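# Adjust latch hook so equipment case seals and stays latched

## Task

The latch hook on the equipment case is mis-set. Turn (thread) the hook in or out until closing the latch pulls the lid down onto its gasket firmly enough to seal, while the lever can still be shut with no more than a firm push. Finish with the case latched and the hook tip seated behind the keeper's rim; this must hold on its own, not only because the robot is holding it. Then release everything and move the gripper away.

## Robot and tools

Robot: a single arm with a two-finger parallel gripper and one camera, cam_wrist (672x504 pixels), mounted on the wrist. Joints from base outward: waist, shoulder, elbow, forearm roll, wrist pitch, wrist roll. The base may sit tilted relative to the table, and a mount block or post under it is treated as part of the arm by the clearance check.

Frame: scene frame with origin on the table surface directly beneath the arm base; +z up; +y to the left when facing along +x. Positions in metres, orientations as quaternions written w first. The reported hand position can be somewhat off, more so at long reach.

Gripper axes: the fingers point along the gripper's +z and open and close along its y. end_effector_position is the spot between the pads when closed, roughly 2 cm short of the fingertips; closing pushes the tips about 10 mm further along +z.

Row format (shared by all motion tools): one list of 8 numbers: x, y, z, qw, qx, qy, qz, opening. The first seven are an absolute pose target for the gripper in the scene frame (not an offset). opening ranges -1 (closed) to +1 (fully open, 0.084 m). A target more than 0.6 m away from the last reported position along any gripper axis gets refused. Orientation may drift, so include the desired quaternion in every row rather than copying the last reported one.

execute_actions: argument actions is a list holding zero or one item. Empty list: just returns current state. An item with rows (1 to 15 rows) and optional steps (1 to 15, default 15) runs that many control steps at 1/30 s each, one row per step, repeating the final row if rows run out. An item with only steps (up to 300) is a wait counted from the previous result, including your reply time. Optional pictures (boolean) controls whether camera images come back; by default they do. A refused call moves nothing.

move: target is one 8-number row (absolute pose plus opening); speed is optional, 0.002 to 0.5 m/s (default 0.25), rotation capped at twice that in rad/s. It drives a straight path lasting 0.5 to 10 s; longer paths are cut off at 10 s short of the goal. It does not avoid obstacles, the hand can lag, wander or exceed speed (especially near full arm extension), and opening is applied at the start. Result adds a move: line with the ending (done, off_target, moving, held, fault) and limits (paced = pose clipped; held = clearance check blocked some steps, after which the arm may jump faster), plus the distance from target.

wait: seconds from 0 to 10; commands nothing new.

zoom_image: camera "cam_wrist", region [x0, y0, x1, y1] in pixels of the latest full image, origin top-left, at most 504 by 504.

finished_scene: scene (1 or 2) ends the current scene irreversibly and grades it; the result reports success and the next task. Replying without any tool call ends all remaining scenes.

Control behaviour: each step the commanded pose is clipped to within 70 mm and 16 degrees of the measured pose; damped inverse kinematics then favours position over orientation. After an action ends the arm only continues to the last clipped pose, so check the reported pose and send the remainder. Joint targets move at most 3.14 rad/s with 0.16 s ramp-up. Joint limits (rad): waist and forearm roll and wrist roll ±6.283, shoulder ±2.304, elbow -4.224 to 0.061, wrist pitch ±2.164.

Result lines: the state line gives pose and velocities; grip_measured is the real finger opening on the command scale. Pose unreachable means the clearance check altered or blocked the command; HELD marks steps where this happened. Hand target (shown when nothing is held back) is where the controller is currently driving. MOTOR HOT appears from 65 °C; at 80 °C an OVER-TEMPERATURE FAULT brakes the arm until it cools. Holding loads heats motors, even while you are thinking.

Gripping: to hold something, command an opening clearly below grip_measured; the further below, the harder the squeeze (about 24 N per pad max on objects up to about 6 cm). Fast closing can squeeze harder. Resending grip_measured still presses lightly.

Hazards: contact torque reaching a joint's load limit (waist 55.8, shoulder 55.8, elbow 46.5, forearm roll 25.1, wrist pitch 17.6, wrist roll 17.6 N m) triggers a fault: the arm backs off, freezes 10 s and drops the rest of the call. Faster moves and targets set deeper past contact push harder. Time while thinking counts as the simulation runs on, and smooth, low-effort motion is preferred.

Typical order: look and zoom to locate the latch, lever, hook and keeper; open the lever, turn the hook a little to adjust its length, re-latch and judge tightness and lever force; repeat as needed; ensure the hook tip sits behind the keeper rim with the lever closed; open the fingers, back away, then call finished_scene.

Each tool is called after ">>>" in YAML: its name, and indented under it one key for each argument.

## Session

>>> execute_actions:
  actions: []

Scene clock: 0.00 s of 9600.00 s.
end_effector_position=(+0.6982, +0.1761, +0.3420) grip_measured=+1.00 end_effector_quat_wxyz=(+0.043, +0.868, +0.427, -0.250) end_effector_velocity=(-0.001, -0.000, -0.000) end_effector_angular_velocity=(-0.001, +0.001, +0.000)
Joint positions: [ 0.652 -0.404 -1.499 -0.484 -1.287 -0.013  0.084]
Joint velocities: [-0.    -0.     0.001  0.     0.     0.    -0.   ]
Hand target: +0.698, +0.176, +0.342; +0.043, +0.868, +0.427, -0.250

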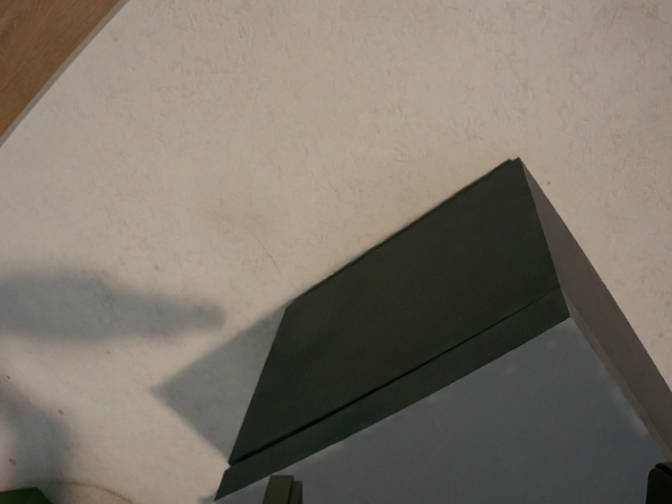

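>>> move:
  target: [0.55,0.1,0.6,0,1,0,0,1]

Scene clock: 5.60 s of 9600.00 s.
end_effector_position=(+0.5509, +0.0996, +0.5993) grip_measured=+1.00 end_effector_quat_wxyz=(+0.001, +1.000, +0.000, +0.001) end_effector_velocity=(-0.001, -0.001, +0.002) end_effector_angular_velocity=(-0.002, -0.006, -0.006)
Joint positions: [ 1.117  0.49  -0.918 -0.62  -1.314  1.192  0.084]
Joint velocities: [ 0.012  0.004  0.001 -0.007 -0.008  0.015 -0.   ]
Hand target: +0.551, +0.100, +0.600; +0.001, +1.000, -0.000, +0.001
Off the commanded pose: 0.001 m, 0 deg.
move: done

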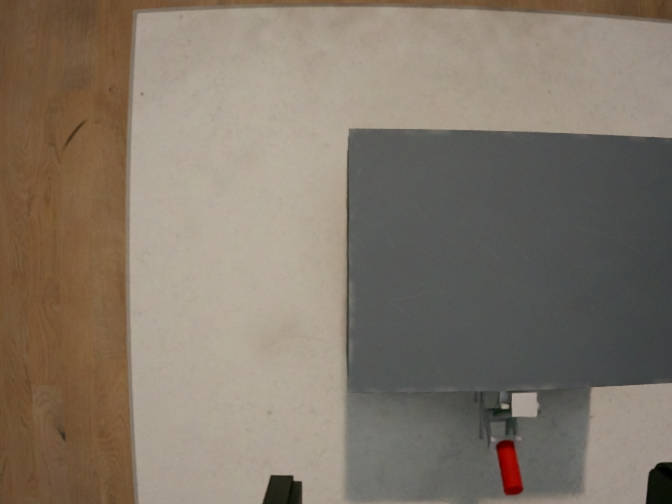

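>>> move:
  target: [0.35,0.08,0.4,0,0.924,0,0.383,1]

Scene clock: 10.60 s of 9600.00 s.
end_effector_position=(+0.4112, +0.0842, +0.4589) grip_measured=+1.00 end_effector_quat_wxyz=(-0.006, +0.962, +0.004, +0.272) end_effector_velocity=(-0.001, +0.000, -0.000) end_effector_angular_velocity=(+0.001, +0.002, -0.001)
Joint positions: [ 1.623  0.718 -0.155 -1.175 -1.379  2.071  0.084]
Joint velocities: [ 0.001 -0.     0.     0.002  0.001  0.002 -0.   ]
Hand target: +0.411, +0.084, +0.459; -0.006, +0.962, +0.004, +0.272
Off the commanded pose: 0.085 m, 14 deg; position clipped at the last step of the last action.
move: held; limits=paced,held; held on 17 of 57 steps, including the last
pose unreachable: on one or more control steps of this call an arm could not follow its commanded pose, so it was not sent that pose on those steps. On the call's last step it was still not sent that pose. It may still have moved: this result reports where it is.
cause: the commanded pose would bring two parts of the arm too close to each other (joints 2 (shoulder) to 4 (forearm roll) lie between them).

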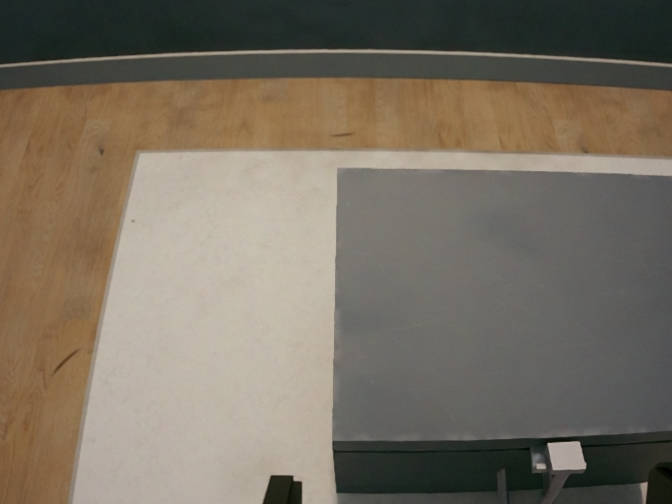

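>>> move:
  target: [0.42,0.06,0.27,0,0.966,0,0.259,1]
  speed: 0.15

Scene clock: 15.57 s of 9600.00 s.
end_effector_position=(+0.4097, +0.0806, +0.4431) grip_measured=+1.00 end_effector_quat_wxyz=(-0.005, +0.963, +0.004, +0.271) end_effector_velocity=(-0.000, -0.000, -0.000) end_effector_angular_velocity=(-0.000, +0.000, -0.001)
Joint positions: [ 1.576  0.72  -0.124 -1.205 -1.336  2.084  0.084]
Joint velocities: [ 0.     0.    -0.     0.001 -0.001  0.     0.   ]
Hand target: +0.410, +0.081, +0.443; -0.005, +0.963, +0.004, +0.271
Off the commanded pose: 0.175 m, 2 deg; position clipped at the last step of the last action.
move: held; limits=paced,held; held on 34 of 46 steps, including the last
pose unreachable: on one or more control steps of this call an arm could not follow its commanded pose, so it was not sent that pose on those steps. On the call's last step it was still not sent that pose. It may still have moved: this result reports where it is.
cause: the commanded pose would bring two parts of the arm too close to each other (joints 2 (shoulder) to 4 (forearm roll) lie between them).

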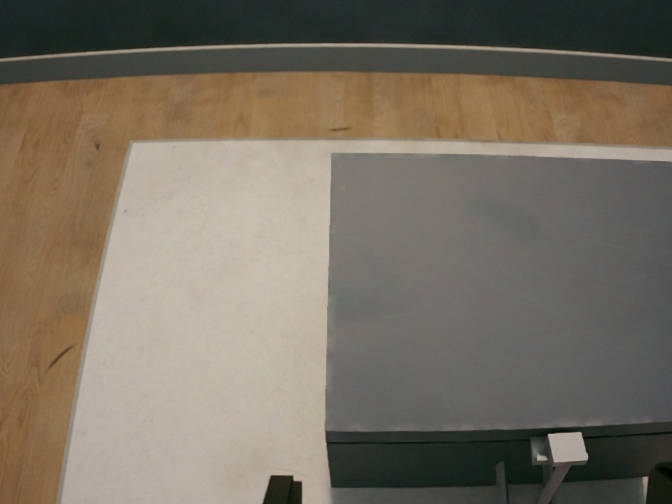

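>>> move:
  target: [0.48,0.07,0.40,0,1,0,0,1]
  speed: 0.2

Scene clock: 29.70 s of 9600.00 s.
end_effector_position=(+0.4787, +0.0703, +0.3997) grip_measured=+1.00 end_effector_quat_wxyz=(+0.000, +1.000, +0.000, -0.002) end_effector_velocity=(-0.000, -0.000, -0.001) end_effector_angular_velocity=(+0.002, +0.012, +0.004)
Joint positions: [ 0.799  0.533 -0.453 -0.753 -0.802  1.227  0.084]
Joint velocities: [-0.009 -0.004 -0.005  0.017  0.003 -0.023 -0.   ]
Hand target: +0.479, +0.070, +0.400; -0.000, +1.000, +0.001, -0.003
Off the commanded pose: 0.001 m, 0 deg.
move: done

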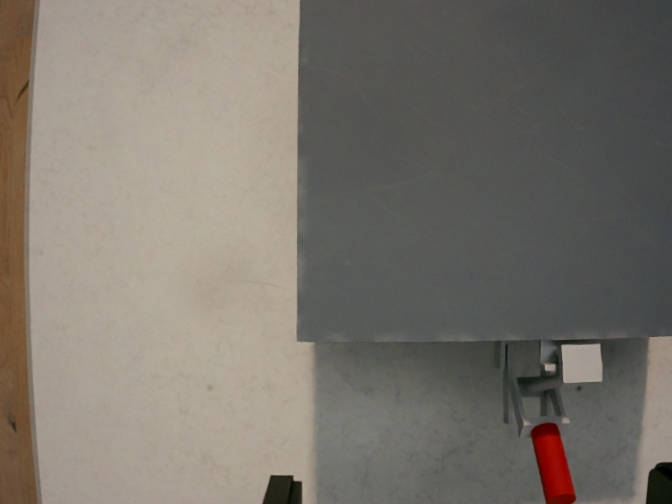

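>>> zoom_image:
  camera: "cam_wrist"
  region: [460,320,660,504]

>>> move:
  target: [0.40,0.16,0.25,0,0.86,-0.39,0.33,1]
  speed: 0.15

Region (460, 320, 660, 504) of cam_wrist's 672x504 image, scaled by 2.520, with more detail than that image has; it fills the top 464 rows of this view, and the rest is white.

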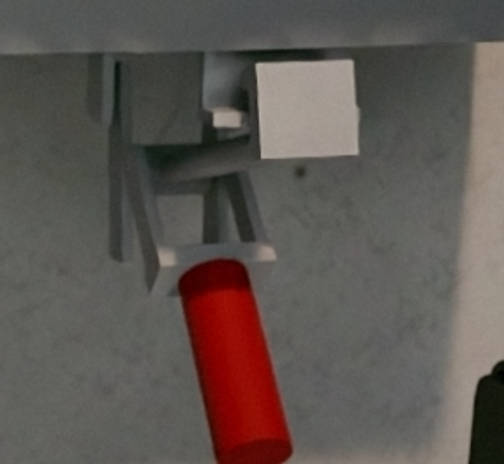

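Scene clock: 41.07 s of 9600.00 s.
end_effector_position=(+0.4012, +0.1596, +0.2514) grip_measured=+1.00 end_effector_quat_wxyz=(-0.002, +0.859, -0.390, +0.332) end_effector_velocity=(-0.000, +0.001, -0.001) end_effector_angular_velocity=(+0.000, -0.007, -0.007)
Joint positions: [ 1.226 -0.452 -0.381 -1.618 -1.287  3.723  0.084]
Joint velocities: [ 0.001 -0.012 -0.006  0.003 -0.006  0.013  0.   ]
Hand target: +0.401, +0.160, +0.251; -0.002, +0.859, -0.390, +0.332
Off the commanded pose: 0.002 m, 0 deg.
move: done

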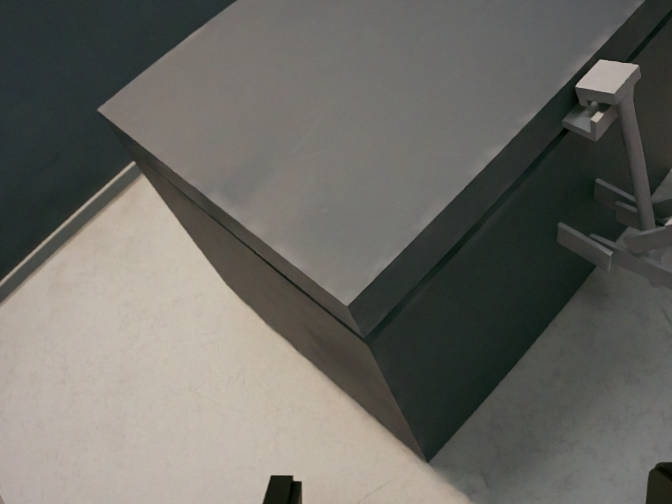

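>>> move:
  target: [0.40,0.14,0.22,0.258,0.719,-0.552,0.335,1]
  speed: 0.15

Scene clock: 45.73 s of 9600.00 s.
end_effector_position=(+0.3998, +0.1399, +0.2203) grip_measured=+1.00 end_effector_quat_wxyz=(+0.258, +0.719, -0.551, +0.335) end_effector_velocity=(-0.000, -0.001, -0.000) end_effector_angular_velocity=(-0.007, +0.002, -0.008)
Joint positions: [ 1.059 -0.663 -0.747 -1.075 -1.311  3.598  0.084]
Joint velocities: [-0.003 -0.003 -0.004  0.007 -0.002 -0.002  0.   ]
Hand target: +0.400, +0.140, +0.220; +0.259, +0.719, -0.551, +0.335
Off the commanded pose: 0.000 m, 0 deg.
move: done

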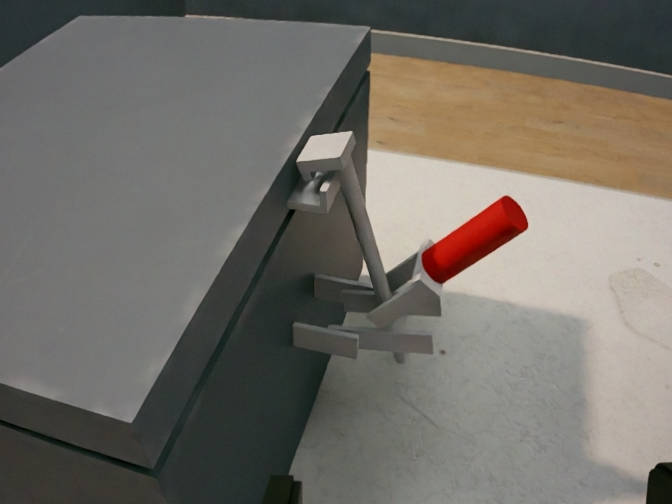

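>>> zoom_image:
  camera: "cam_wrist"
  region: [260,110,560,390]

Region (260, 110, 560, 390) of cam_wrist's 672x504 image, scaled by 1.680, with more detail than that image has; it fills the top 470 rows of this view, and the rest is white.

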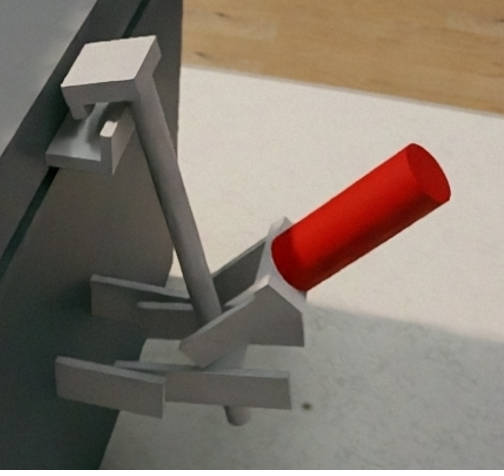

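>>> move:
  target: [0.41,0.12,0.13,0.406,0.579,-0.579,0.406,1]
  speed: 0.12

Scene clock: 53.53 s of 9600.00 s.
end_effector_position=(+0.4098, +0.1205, +0.1305) grip_measured=+1.00 end_effector_quat_wxyz=(+0.406, +0.580, -0.579, +0.405) end_effector_velocity=(-0.000, -0.001, -0.001) end_effector_angular_velocity=(-0.009, -0.000, -0.005)
Joint positions: [ 0.835 -1.028 -1.107 -0.93  -1.494  3.663  0.084]
Joint velocities: [-0.004 -0.008 -0.008  0.004 -0.006  0.001 -0.   ]
Hand target: +0.410, +0.120, +0.130; +0.406, +0.579, -0.579, +0.406
Off the commanded pose: 0.001 m, 0 deg.
move: done

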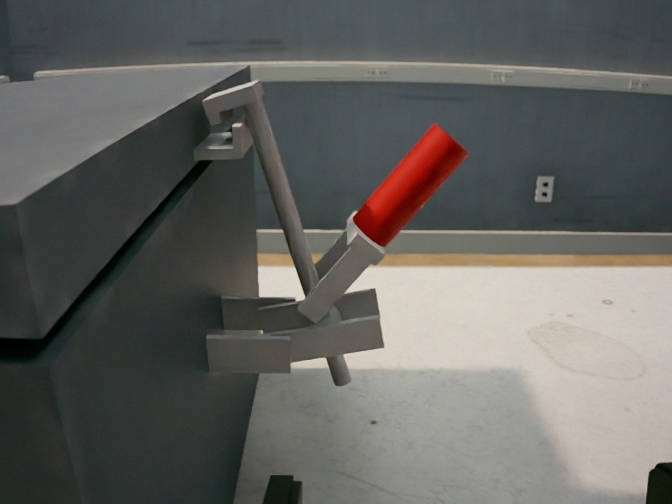

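>>> zoom_image:
  camera: "cam_wrist"
  region: [170,60,500,400]

Region (170, 60, 500, 400) of cam_wrist's 672x504 image, scaled by 1.482, with more detail than that image has; it fills the left 489 columns of this view, and the rest is white.

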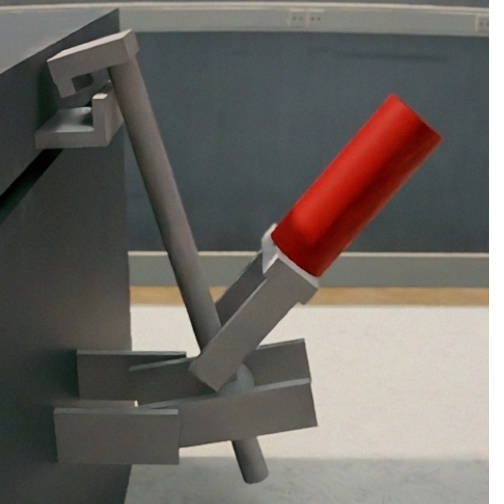

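>>> move:
  target: [0.41,0.03,0.24,0.327,0.627,-0.627,0.327,-1]
  speed: 0.15

>>> move:
  target: [0.415,-0.022,0.21,0.327,0.627,-0.627,0.327,-1]
  speed: 0.08

Scene clock: 71.70 s of 9600.00 s.
end_effector_position=(+0.4102, +0.0299, +0.2395) grip_measured=-1.00 end_effector_quat_wxyz=(+0.327, +0.627, -0.627, +0.327) end_effector_velocity=(+0.001, -0.001, +0.002) end_effector_angular_velocity=(+0.007, -0.001, -0.001)
Joint positions: [ 0.843 -0.478 -0.612 -1.043 -1.298  3.641  0.   ]
Joint velocities: [-0.     0.013  0.005 -0.001  0.002 -0.004  0.   ]
Hand target: +0.410, +0.030, +0.240; +0.327, +0.627, -0.627, +0.327
Off the commanded pose: 0.001 m, 0 deg.
move: done

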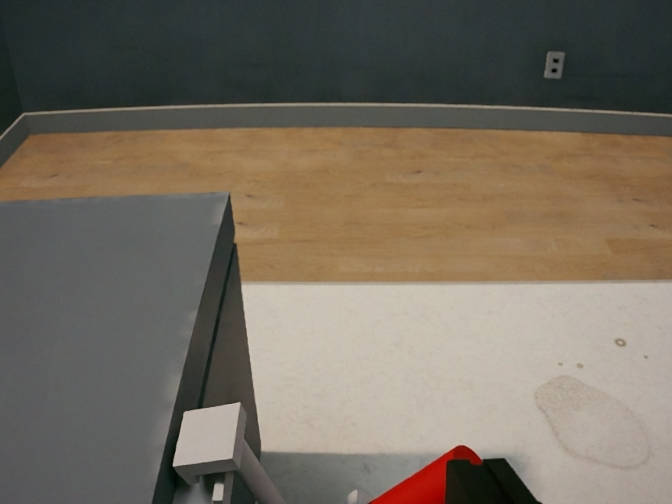

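Scene clock: 72.87 s of 9600.00 s.
end_effector_position=(+0.4150, -0.0216, +0.2101) grip_measured=-1.00 end_effector_quat_wxyz=(+0.327, +0.627, -0.627, +0.327) end_effector_velocity=(+0.000, -0.002, -0.001) end_effector_angular_velocity=(-0.000, +0.000, -0.000)
Joint positions: [ 0.699 -0.483 -0.556 -1.2   -1.257  3.691  0.   ]
Joint velocities: [-0.006 -0.001  0.002 -0.007  0.001  0.002  0.   ]
Hand target: +0.415, -0.022, +0.210; +0.327, +0.627, -0.627, +0.327
Off the commanded pose: 0.000 m, 0 deg.
move: done

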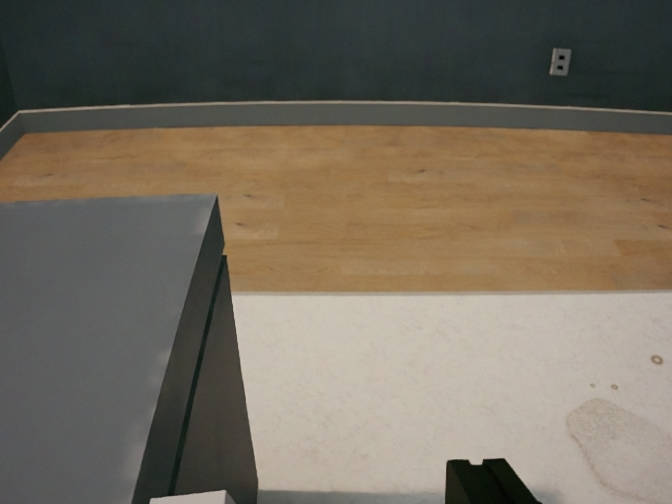

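>>> move:
  target: [0.41,-0.022,0.15,0.327,0.627,-0.627,0.327,-1]
  speed: 0.03

Scene clock: 76.83 s of 9600.00 s.
end_effector_position=(+0.4100, -0.0234, +0.1522) grip_measured=-1.00 end_effector_quat_wxyz=(+0.329, +0.626, -0.625, +0.330) end_effector_velocity=(-0.001, -0.000, -0.002) end_effector_angular_velocity=(-0.002, -0.000, -0.002)
Joint positions: [ 0.632 -0.657 -0.635 -1.294 -1.234  3.784  0.   ]
Joint velocities: [-0.002 -0.006 -0.003 -0.001 -0.     0.004  0.   ]
Hand target: +0.410, -0.022, +0.150; +0.327, +0.627, -0.627, +0.327
Off the commanded pose: 0.003 m, 1 deg.
move: done

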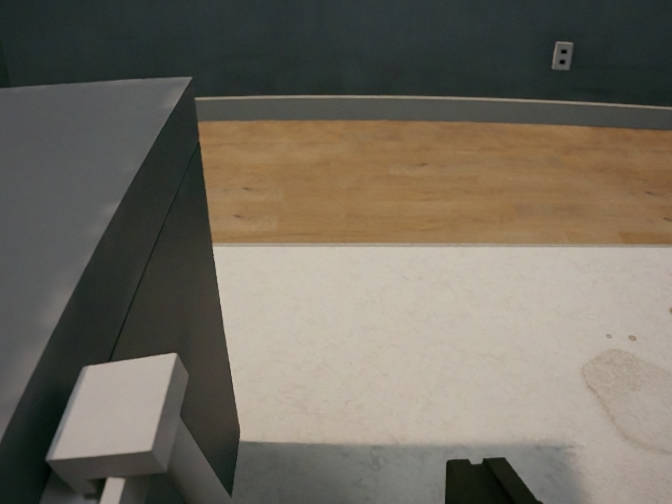

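>>> move:
  target: [0.405,-0.022,0.13,0.327,0.627,-0.627,0.327,-1]
  speed: 0.02

Scene clock: 79.37 s of 9600.00 s.
end_effector_position=(+0.3993, -0.0257, +0.1333) grip_measured=-1.00 end_effector_quat_wxyz=(+0.334, +0.625, -0.625, +0.328) end_effector_velocity=(-0.001, -0.000, -0.001) end_effector_angular_velocity=(+0.002, +0.002, -0.002)
Joint positions: [ 0.615 -0.717 -0.654 -1.315 -1.22   3.819  0.   ]
Joint velocities: [-0.001 -0.002  0.    -0.001  0.004  0.001  0.   ]
Hand target: +0.405, -0.022, +0.130; +0.327, +0.627, -0.627, +0.327
Off the commanded pose: 0.008 m, 1 deg.
move: off_target

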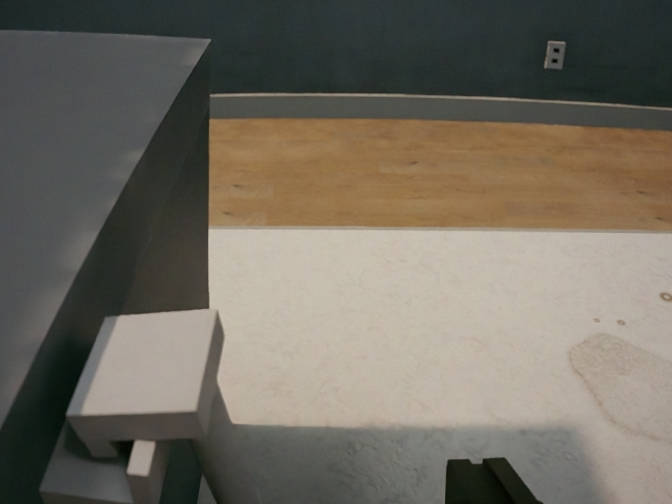

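>>> move:
  target: [0.40,0.10,0.16,0.406,0.579,-0.579,0.406,-1]
  speed: 0.08

Scene clock: 82.70 s of 9600.00 s.
end_effector_position=(+0.4008, +0.1004, +0.1598) grip_measured=-1.00 end_effector_quat_wxyz=(+0.405, +0.579, -0.580, +0.406) end_effector_velocity=(-0.002, -0.001, +0.002) end_effector_angular_velocity=(-0.015, +0.005, +0.000)
Joint positions: [ 0.848 -0.945 -0.999 -0.92  -1.479  3.687  0.   ]
Joint velocities: [ 0.    -0.005 -0.001  0.009 -0.009 -0.003  0.   ]
Hand target: +0.400, +0.100, +0.160; +0.406, +0.579, -0.579, +0.406
Off the commanded pose: 0.001 m, 0 deg.
move: done

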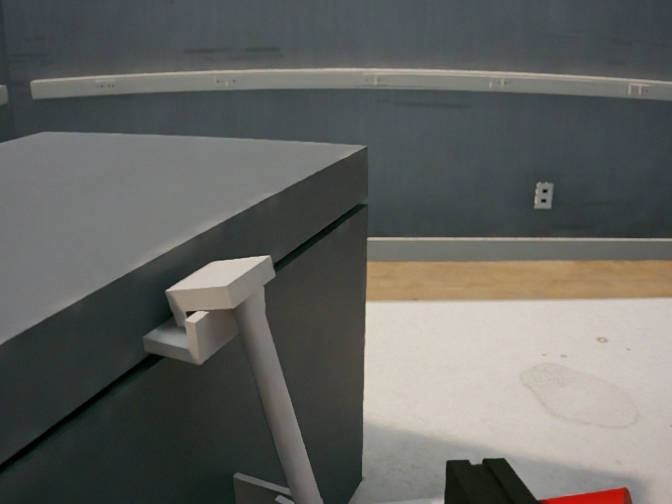

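>>> move:
  target: [0.40,0.10,0.25,0.327,0.627,-0.627,0.327,-1]
  speed: 0.06

>>> move:
  target: [0.45,0.07,0.50,0,1,0,0,1]
  speed: 0.2

Scene clock: 86.73 s of 9600.00 s.
end_effector_position=(+0.4000, +0.0997, +0.2495) grip_measured=-1.00 end_effector_quat_wxyz=(+0.327, +0.627, -0.627, +0.327) end_effector_velocity=(-0.001, -0.001, +0.002) end_effector_angular_velocity=(+0.005, +0.002, +0.001)
Joint positions: [ 0.975 -0.567 -0.741 -0.906 -1.337  3.62   0.   ]
Joint velocities: [ 0.003  0.01   0.007  0.001  0.002 -0.003  0.   ]
Hand target: +0.400, +0.100, +0.250; +0.327, +0.627, -0.627, +0.327
Off the commanded pose: 0.001 m, 0 deg.
move: done

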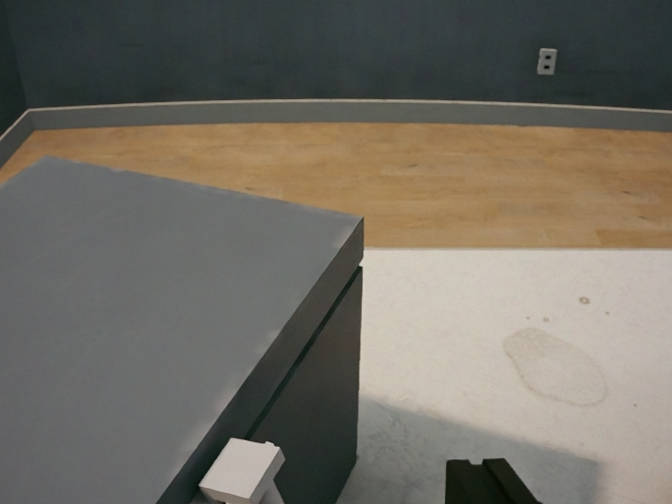

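Scene clock: 91.67 s of 9600.00 s.
end_effector_position=(+0.4495, +0.0704, +0.4984) grip_measured=+1.00 end_effector_quat_wxyz=(+0.001, +1.000, -0.001, -0.000) end_effector_velocity=(+0.001, -0.000, +0.002) end_effector_angular_velocity=(+0.005, +0.008, +0.008)
Joint positions: [ 1.125  0.694 -0.517 -0.659 -1.16   1.326  0.084]
Joint velocities: [-0.008  0.002 -0.006  0.012  0.001 -0.024  0.   ]
Hand target: +0.450, +0.070, +0.499; +0.000, +1.000, -0.001, -0.001
Off the commanded pose: 0.002 m, 0 deg.
move: done

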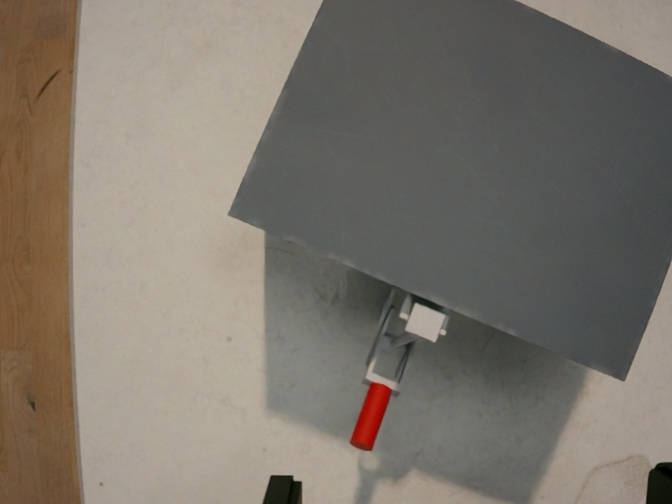

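>>> move:
  target: [0.45,0.05,0.40,0,0.574,-0.819,0,0.2]
  speed: 0.5

>>> move:
  target: [0.46,0.035,0.30,0.136,-0.189,-0.972,-0.027,0.2]
  speed: 0.5

Scene clock: 105.20 s of 9600.00 s.
end_effector_position=(+0.4496, +0.0500, +0.4001) grip_measured=+0.19 end_effector_quat_wxyz=(-0.000, -0.574, +0.819, +0.001) end_effector_velocity=(-0.000, -0.000, -0.001) end_effector_angular_velocity=(-0.004, -0.004, -0.011)
Joint positions: [ 0.806  0.647 -0.367 -0.738 -0.824  3.129  0.052]
Joint velocities: [ 0.004 -0.002  0.002 -0.009 -0.002  0.023 -0.   ]
Hand target: +0.450, +0.050, +0.400; -0.000, -0.574, +0.819, +0.001
Off the commanded pose: 0.000 m, 0 deg.
move: done

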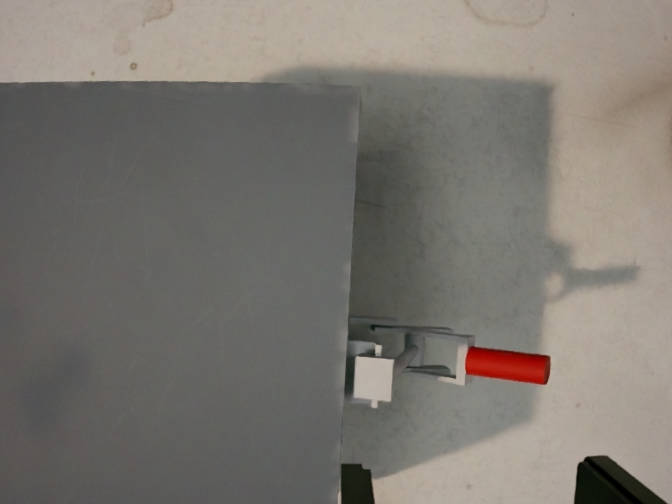

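Scene clock: 107.43 s of 9600.00 s.
end_effector_position=(+0.4592, +0.0355, +0.3005) grip_measured=+0.19 end_effector_quat_wxyz=(-0.137, +0.188, +0.972, +0.028) end_effector_velocity=(-0.001, -0.000, -0.001) end_effector_angular_velocity=(-0.001, +0.004, -0.010)
Joint positions: [ 0.368  0.32  -0.453 -0.34  -0.506  4.102  0.052]
Joint velocities: [-0.003 -0.002  0.002  0.005  0.003  0.004 -0.   ]
Hand target: +0.459, +0.036, +0.300; -0.138, +0.189, +0.972, +0.028
Off the commanded pose: 0.001 m, 0 deg.
move: done

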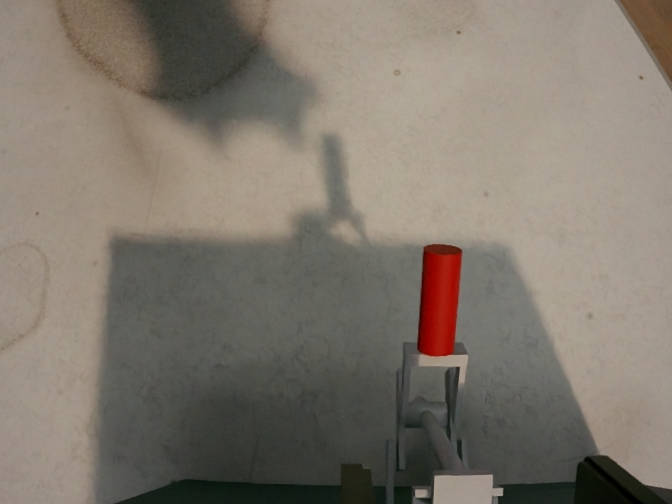

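>>> move:
  target: [0.473,0.046,0.245,0.136,-0.189,-0.972,-0.027,0.2]
  speed: 0.1

Scene clock: 116.87 s of 9600.00 s.
end_effector_position=(+0.4728, +0.0460, +0.2454) grip_measured=+0.19 end_effector_quat_wxyz=(-0.136, +0.189, +0.972, +0.027) end_effector_velocity=(+0.001, +0.001, -0.002) end_effector_angular_velocity=(-0.001, -0.001, +0.001)
Joint positions: [ 0.335  0.126 -0.502 -0.451 -0.364  4.197  0.052]
Joint velocities: [-0.    -0.008 -0.002 -0.01   0.005  0.01  -0.   ]
Hand target: +0.473, +0.046, +0.245; -0.136, +0.189, +0.972, +0.027
Off the commanded pose: 0.000 m, 0 deg.
move: done

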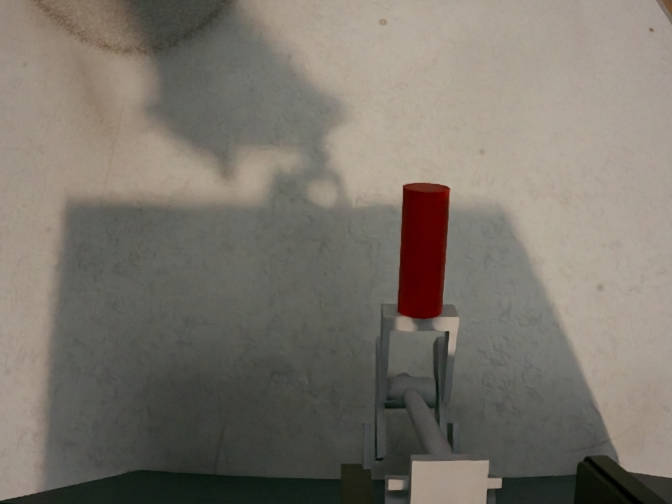

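>>> move:
  target: [0.469,0.0475,0.23,0.136,-0.189,-0.972,-0.027,0.2]
  speed: 0.03

Scene clock: 121.13 s of 9600.00 s.
end_effector_position=(+0.4691, +0.0475, +0.2303) grip_measured=+0.19 end_effector_quat_wxyz=(-0.136, +0.189, +0.972, +0.027) end_effector_velocity=(+0.000, +0.000, -0.002) end_effector_angular_velocity=(-0.001, -0.002, -0.001)
Joint positions: [ 0.327  0.083 -0.5   -0.504 -0.322  4.246  0.052]
Joint velocities: [-0.    -0.006 -0.001 -0.013  0.006  0.014  0.   ]
Hand target: +0.469, +0.047, +0.230; -0.136, +0.189, +0.972, +0.027
Off the commanded pose: 0.000 m, 0 deg.
move: done

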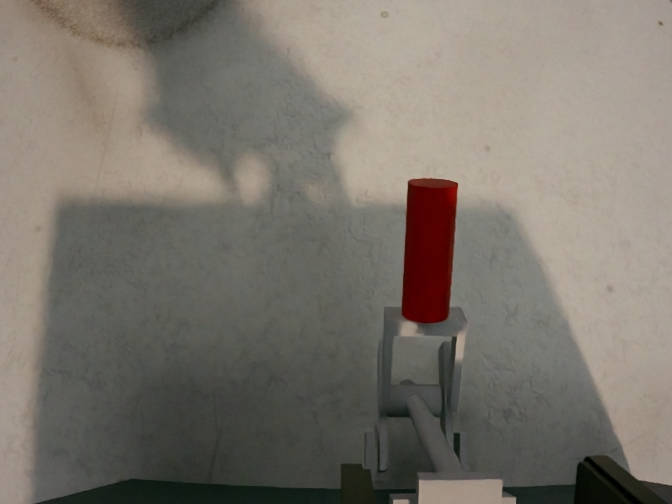

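>>> move:
  target: [0.466,0.046,0.222,0.136,-0.189,-0.972,-0.027,0.0]
  speed: 0.02

>>> move:
  target: [0.466,0.046,0.222,0.136,-0.189,-0.972,-0.027,-0.7]
  speed: 0.02

Scene clock: 125.00 s of 9600.00 s.
end_effector_position=(+0.4659, +0.0460, +0.2222) grip_measured=-0.01 end_effector_quat_wxyz=(-0.136, +0.189, +0.972, +0.027) end_effector_velocity=(-0.001, -0.000, -0.002) end_effector_angular_velocity=(-0.001, +0.001, +0.001)
Joint positions: [ 0.317  0.063 -0.496 -0.535 -0.298  4.27   0.044]
Joint velocities: [-0.002 -0.005  0.002 -0.011  0.004  0.01   0.   ]
Hand target: +0.466, +0.046, +0.222; -0.136, +0.189, +0.972, +0.027
Off the commanded pose: 0.000 m, 0 deg.
move: done

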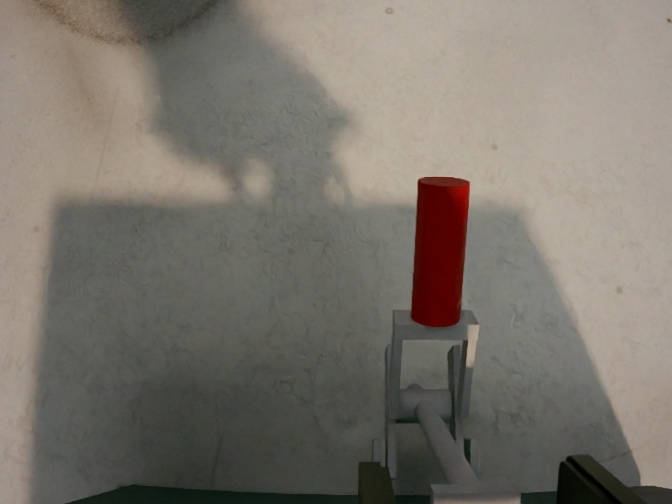

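Scene clock: 125.70 s of 9600.00 s.
end_effector_position=(+0.4660, +0.0460, +0.2221) grip_measured=-0.51 end_effector_quat_wxyz=(-0.136, +0.189, +0.972, +0.027) end_effector_velocity=(+0.001, +0.000, -0.000) end_effector_angular_velocity=(+0.000, -0.001, -0.000)
Joint positions: [ 0.317  0.063 -0.496 -0.536 -0.298  4.271  0.022]
Joint velocities: [-0.    -0.001 -0.001 -0.001  0.001  0.     0.   ]
Hand target: +0.466, +0.046, +0.222; -0.136, +0.189, +0.972, +0.027
Off the commanded pose: 0.000 m, 0 deg.
move: done

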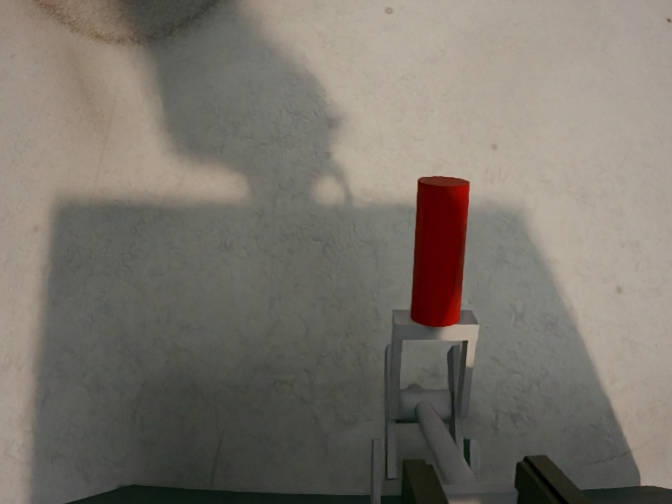

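>>> move:
  target: [0.469,0.045,0.233,0.136,-0.189,-0.972,-0.027,-0.7]
  speed: 0.02

>>> move:
  target: [0.438,0.057,0.238,0,-0.191,-0.982,0,-0.7]
  speed: 0.04

Scene clock: 129.60 s of 9600.00 s.
end_effector_position=(+0.4690, +0.0450, +0.2329) grip_measured=-0.52 end_effector_quat_wxyz=(-0.136, +0.189, +0.972, +0.027) end_effector_velocity=(-0.000, -0.000, +0.001) end_effector_angular_velocity=(+0.001, +0.002, +0.001)
Joint positions: [ 0.323  0.094 -0.497 -0.491 -0.328  4.228  0.021]
Joint velocities: [-0.     0.003  0.001  0.008 -0.003 -0.009 -0.   ]
Hand target: +0.469, +0.045, +0.233; -0.136, +0.189, +0.972, +0.027
Off the commanded pose: 0.000 m, 0 deg.
move: done

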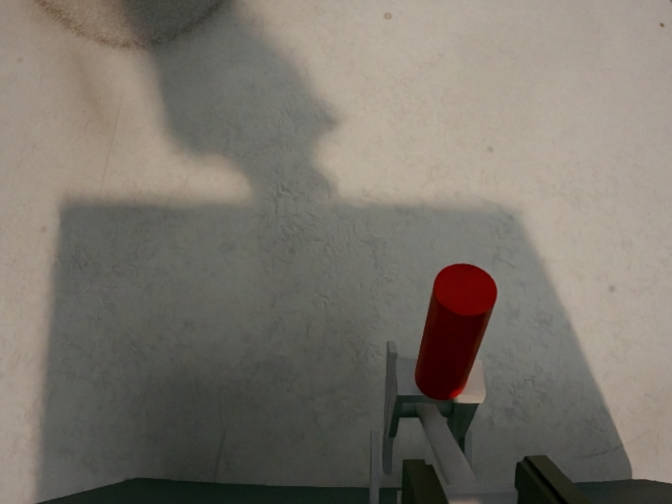

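Scene clock: 133.33 s of 9600.00 s.
end_effector_position=(+0.4390, +0.0563, +0.2379) grip_measured=-0.52 end_effector_quat_wxyz=(+0.001, +0.191, +0.982, -0.000) end_effector_velocity=(-0.002, +0.000, -0.000) end_effector_angular_velocity=(-0.003, -0.011, -0.000)
Joint positions: [ 0.536  0.174 -0.298 -1.561 -0.414  5.464  0.021]
Joint velocities: [ 0.009  0.     0.01  -0.036 -0.011  0.045 -0.   ]
Hand target: +0.439, +0.056, +0.238; +0.002, +0.191, +0.982, -0.000
Off the commanded pose: 0.001 m, 0 deg.
move: done

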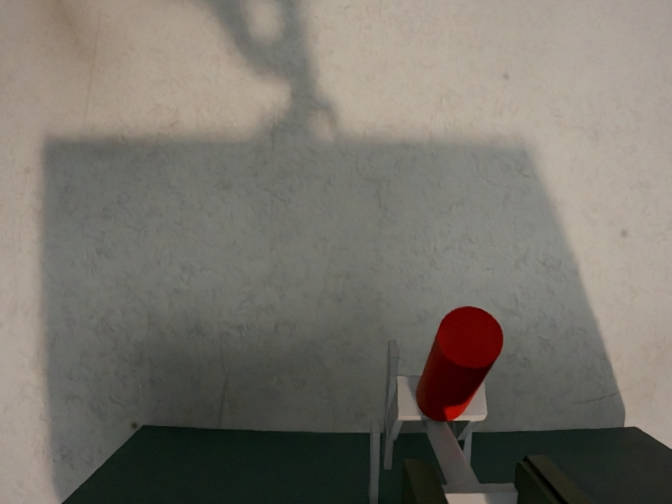

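>>> move:
  target: [0.438,0.057,0.238,0,0.559,-0.829,0,-0.7]
  speed: 0.3

>>> move:
  target: [0.438,0.057,0.2385,0,0.982,-0.191,0,-0.7]
  speed: 0.3

Scene clock: 138.97 s of 9600.00 s.
end_effector_position=(+0.4382, +0.0570, +0.2380) grip_measured=-0.52 end_effector_quat_wxyz=(+0.000, -0.559, +0.829, -0.000) end_effector_velocity=(-0.000, +0.000, +0.000) end_effector_angular_velocity=(+0.000, +0.007, +0.009)
Joint positions: [ 0.537  0.175 -0.297 -1.559 -0.413  3.894  0.021]
Joint velocities: [-0.001 -0.001 -0.004  0.021  0.003 -0.031 -0.   ]
Hand target: +0.438, +0.057, +0.238; +0.000, -0.559, +0.829, -0.000
Off the commanded pose: 0.000 m, 0 deg.
move: done

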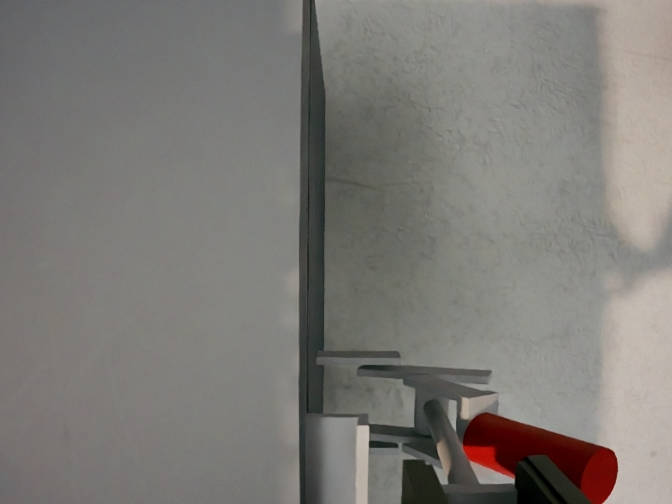

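Scene clock: 142.13 s of 9600.00 s.
end_effector_position=(+0.4379, +0.0569, +0.2384) grip_measured=-0.52 end_effector_quat_wxyz=(-0.000, +0.982, -0.191, +0.000) end_effector_velocity=(-0.001, +0.000, +0.000) end_effector_angular_velocity=(-0.001, +0.008, +0.011)
Joint positions: [ 0.538  0.176 -0.296 -1.554 -0.413  2.319  0.021]
Joint velocities: [-0.001 -0.001 -0.003  0.021  0.002 -0.032 -0.   ]
Hand target: +0.438, +0.057, +0.238; -0.000, +0.982, -0.191, +0.000
Off the commanded pose: 0.000 m, 0 deg.
move: done

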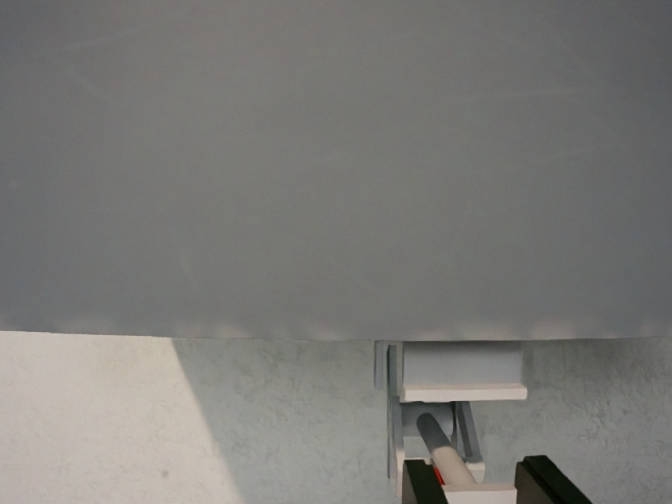

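>>> execute_actions:
  actions:
    - {"rows":[[0.438,0.057,0.2385,0,0.276,0.961,0,-0.7]],"steps":15}
  pictures: false

>>> execute_actions:
  actions:
    - {"rows":[[0.438,0.057,0.2385,0,0.276,0.961,0,-0.7]],"steps":15}
  pictures: false

Scene clock: 145.70 s of 9600.00 s.
end_effector_position=(+0.4375, +0.0569, +0.2383) grip_measured=-0.52 end_effector_quat_wxyz=(+0.001, +0.993, +0.111, +0.032) end_effector_velocity=(-0.000, -0.000, -0.001) end_effector_angular_velocity=(-0.052, -0.151, +1.449)
Joint positions: [ 0.555  0.188 -0.259 -1.737 -0.446  1.902  0.021]
Joint velocities: [ 0.011  0.035  0.09  -0.436 -0.054 -1.025  0.   ]
Hand target: +0.438, +0.057, +0.239; +0.002, +0.976, +0.215, +0.043
Off the commanded pose: 0.001 m, 135 deg; orientation clipped at the last step of the last action.
Steps of this call (steps 1 to 92: nothing new was sent; steps 93 to 107: all 15 steps of this action). Readings (end_effector_position):
93: (+0.4380, +0.0570, +0.2385)
94: (+0.4380, +0.0570, +0.2385)
96: (+0.4381, +0.0570, +0.2385)
100: (+0.4378, +0.0570, +0.2384)
107: the state above

Scene clock: 146.20 s of 9600.00 s.
end_effector_position=(+0.4373, +0.0571, +0.2383) grip_measured=-0.51 end_effector_quat_wxyz=(+0.009, +0.889, +0.454, +0.064) end_effector_velocity=(+0.001, +0.001, +0.001) end_effector_angular_velocity=(-0.075, -0.141, +1.415)
Joint positions: [ 0.541  0.211 -0.218 -1.946 -0.45   1.367  0.022]
Joint velocities: [-0.062  0.053  0.067 -0.392  0.036 -1.106 -0.   ]
Hand target: +0.438, +0.057, +0.238; +0.012, +0.836, +0.544, +0.071
Off the commanded pose: 0.001 m, 94 deg; orientation clipped at the last step of the last action.
Steps of this call (steps 1 to 15: all 15 steps of this action). Readings (end_effector_position):
1: (+0.4375, +0.0569, +0.2383)
2: (+0.4375, +0.0569, +0.2383)
4: (+0.4374, +0.0569, +0.2383)
8: (+0.4373, +0.0570, +0.2382)
15: the state above

>>> move:
  target: [0.438,0.057,0.2385,0,-0.174,0.985,0,-0.7]
  speed: 0.5

>>> move:
  target: [0.438,0.057,0.2385,0,-0.982,0.191,0,-0.7]
  speed: 0.5

Scene clock: 151.03 s of 9600.00 s.
end_effector_position=(+0.4380, +0.0571, +0.2385) grip_measured=-0.52 end_effector_quat_wxyz=(+0.000, -0.174, +0.985, +0.000) end_effector_velocity=(-0.000, -0.001, +0.000) end_effector_angular_velocity=(-0.008, +0.014, +0.006)
Joint positions: [ 0.538  0.177 -0.296 -1.555 -0.412 -1.557  0.021]
Joint velocities: [ 0.001 -0.005 -0.008  0.049 -0.003 -0.052  0.   ]
Hand target: +0.438, +0.057, +0.238; -0.000, -0.174, +0.985, -0.000
Off the commanded pose: 0.000 m, 0 deg.
move: done

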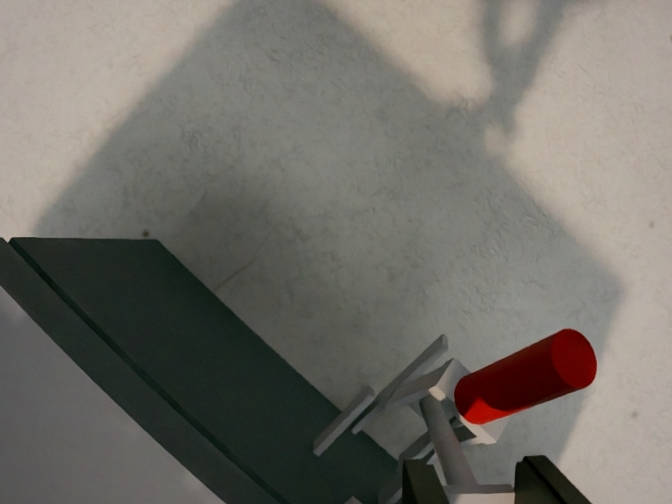

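Scene clock: 154.13 s of 9600.00 s.
end_effector_position=(+0.4380, +0.0570, +0.2385) grip_measured=-0.72 end_effector_quat_wxyz=(-0.000, +0.982, -0.191, +0.001) end_effector_velocity=(+0.000, -0.000, +0.000) end_effector_angular_velocity=(-0.004, +0.012, +0.009)
Joint positions: [ 0.538  0.177 -0.296 -1.557 -0.413 -3.962  0.012]
Joint velocities: [-0.001 -0.003 -0.008  0.043  0.001 -0.05  -0.   ]
Hand target: +0.438, +0.057, +0.238; -0.000, +0.982, -0.191, +0.000
Off the commanded pose: 0.000 m, 0 deg.
move: done

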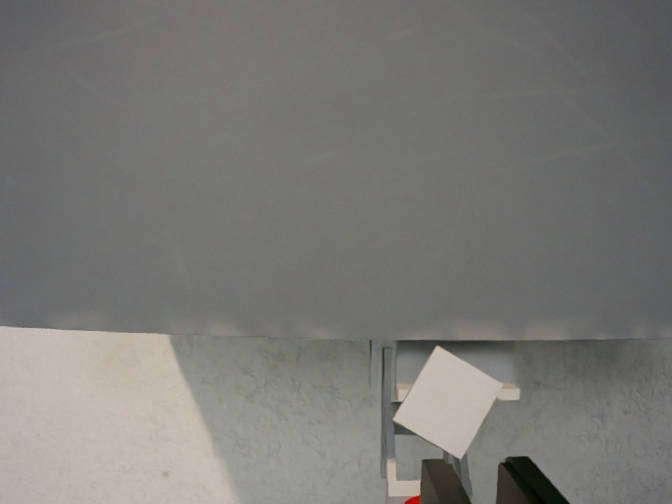

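>>> move:
  target: [0.44,0.10,0.29,0,0.927,-0.375,0,-0.2]
  speed: 0.3

>>> move:
  target: [0.46,0.215,0.15,0.476,0.458,-0.679,0.321,-0.2]
  speed: 0.25

>>> zoom_image:
  camera: "cam_wrist"
  region: [130,60,530,460]

Scene clock: 159.10 s of 9600.00 s.
end_effector_position=(+0.4399, +0.0996, +0.2896) grip_measured=-0.22 end_effector_quat_wxyz=(+0.000, +0.927, -0.374, +0.000) end_effector_velocity=(+0.001, +0.002, +0.002) end_effector_angular_velocity=(-0.001, -0.000, -0.014)
Joint positions: [ 0.75   0.248 -0.346 -1.183 -0.544 -3.794  0.035]
Joint velocities: [ 0.008  0.001 -0.005  0.013 -0.008  0.007 -0.   ]
Hand target: +0.440, +0.100, +0.290; +0.000, +0.927, -0.375, +0.000
Off the commanded pose: 0.001 m, 0 deg.
move: done

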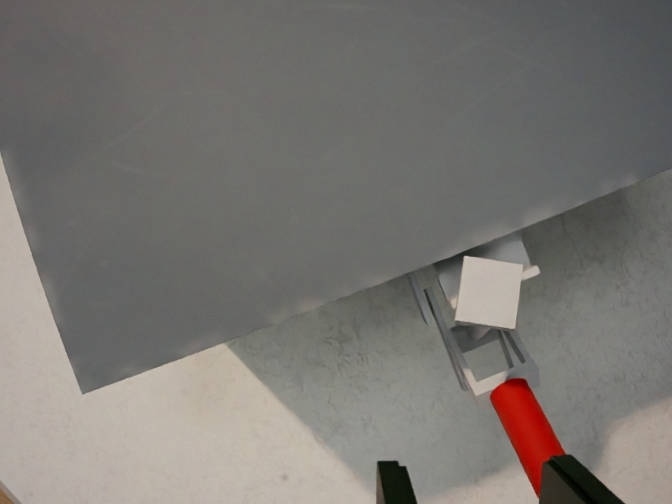

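Scene clock: 162.87 s of 9600.00 s.
end_effector_position=(+0.4602, +0.2154, +0.1514) grip_measured=-0.21 end_effector_quat_wxyz=(-0.475, -0.459, +0.678, -0.321) end_effector_velocity=(-0.000, +0.000, -0.001) end_effector_angular_velocity=(-0.012, -0.001, -0.007)
Joint positions: [ 0.816 -1.057 -1.489 -0.613 -1.587 -2.75   0.035]
Joint velocities: [-0.003 -0.008 -0.01   0.006 -0.008  0.006 -0.   ]
Hand target: +0.460, +0.215, +0.151; -0.476, -0.459, +0.678, -0.321
Off the commanded pose: 0.001 m, 0 deg.
move: done

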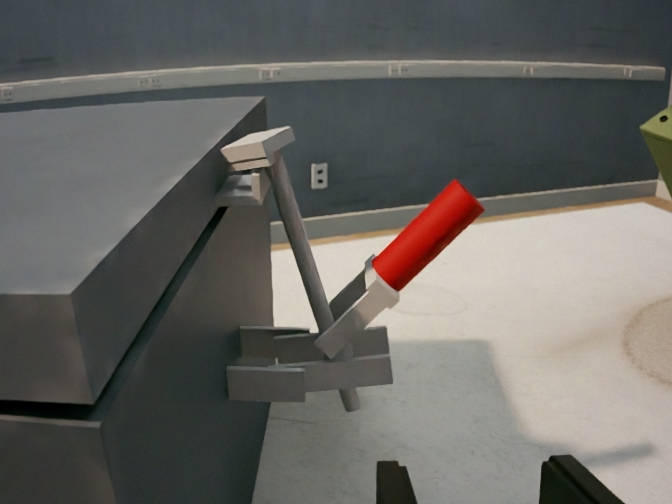

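Region (130, 60, 530, 460) of cam_wrist's 672x504 image, scaled by 1.260, with more detail than that image has.

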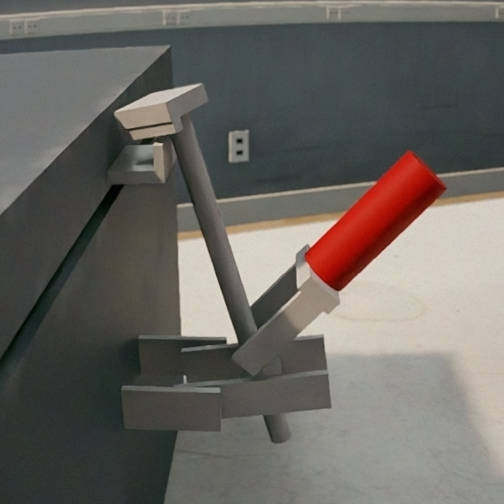

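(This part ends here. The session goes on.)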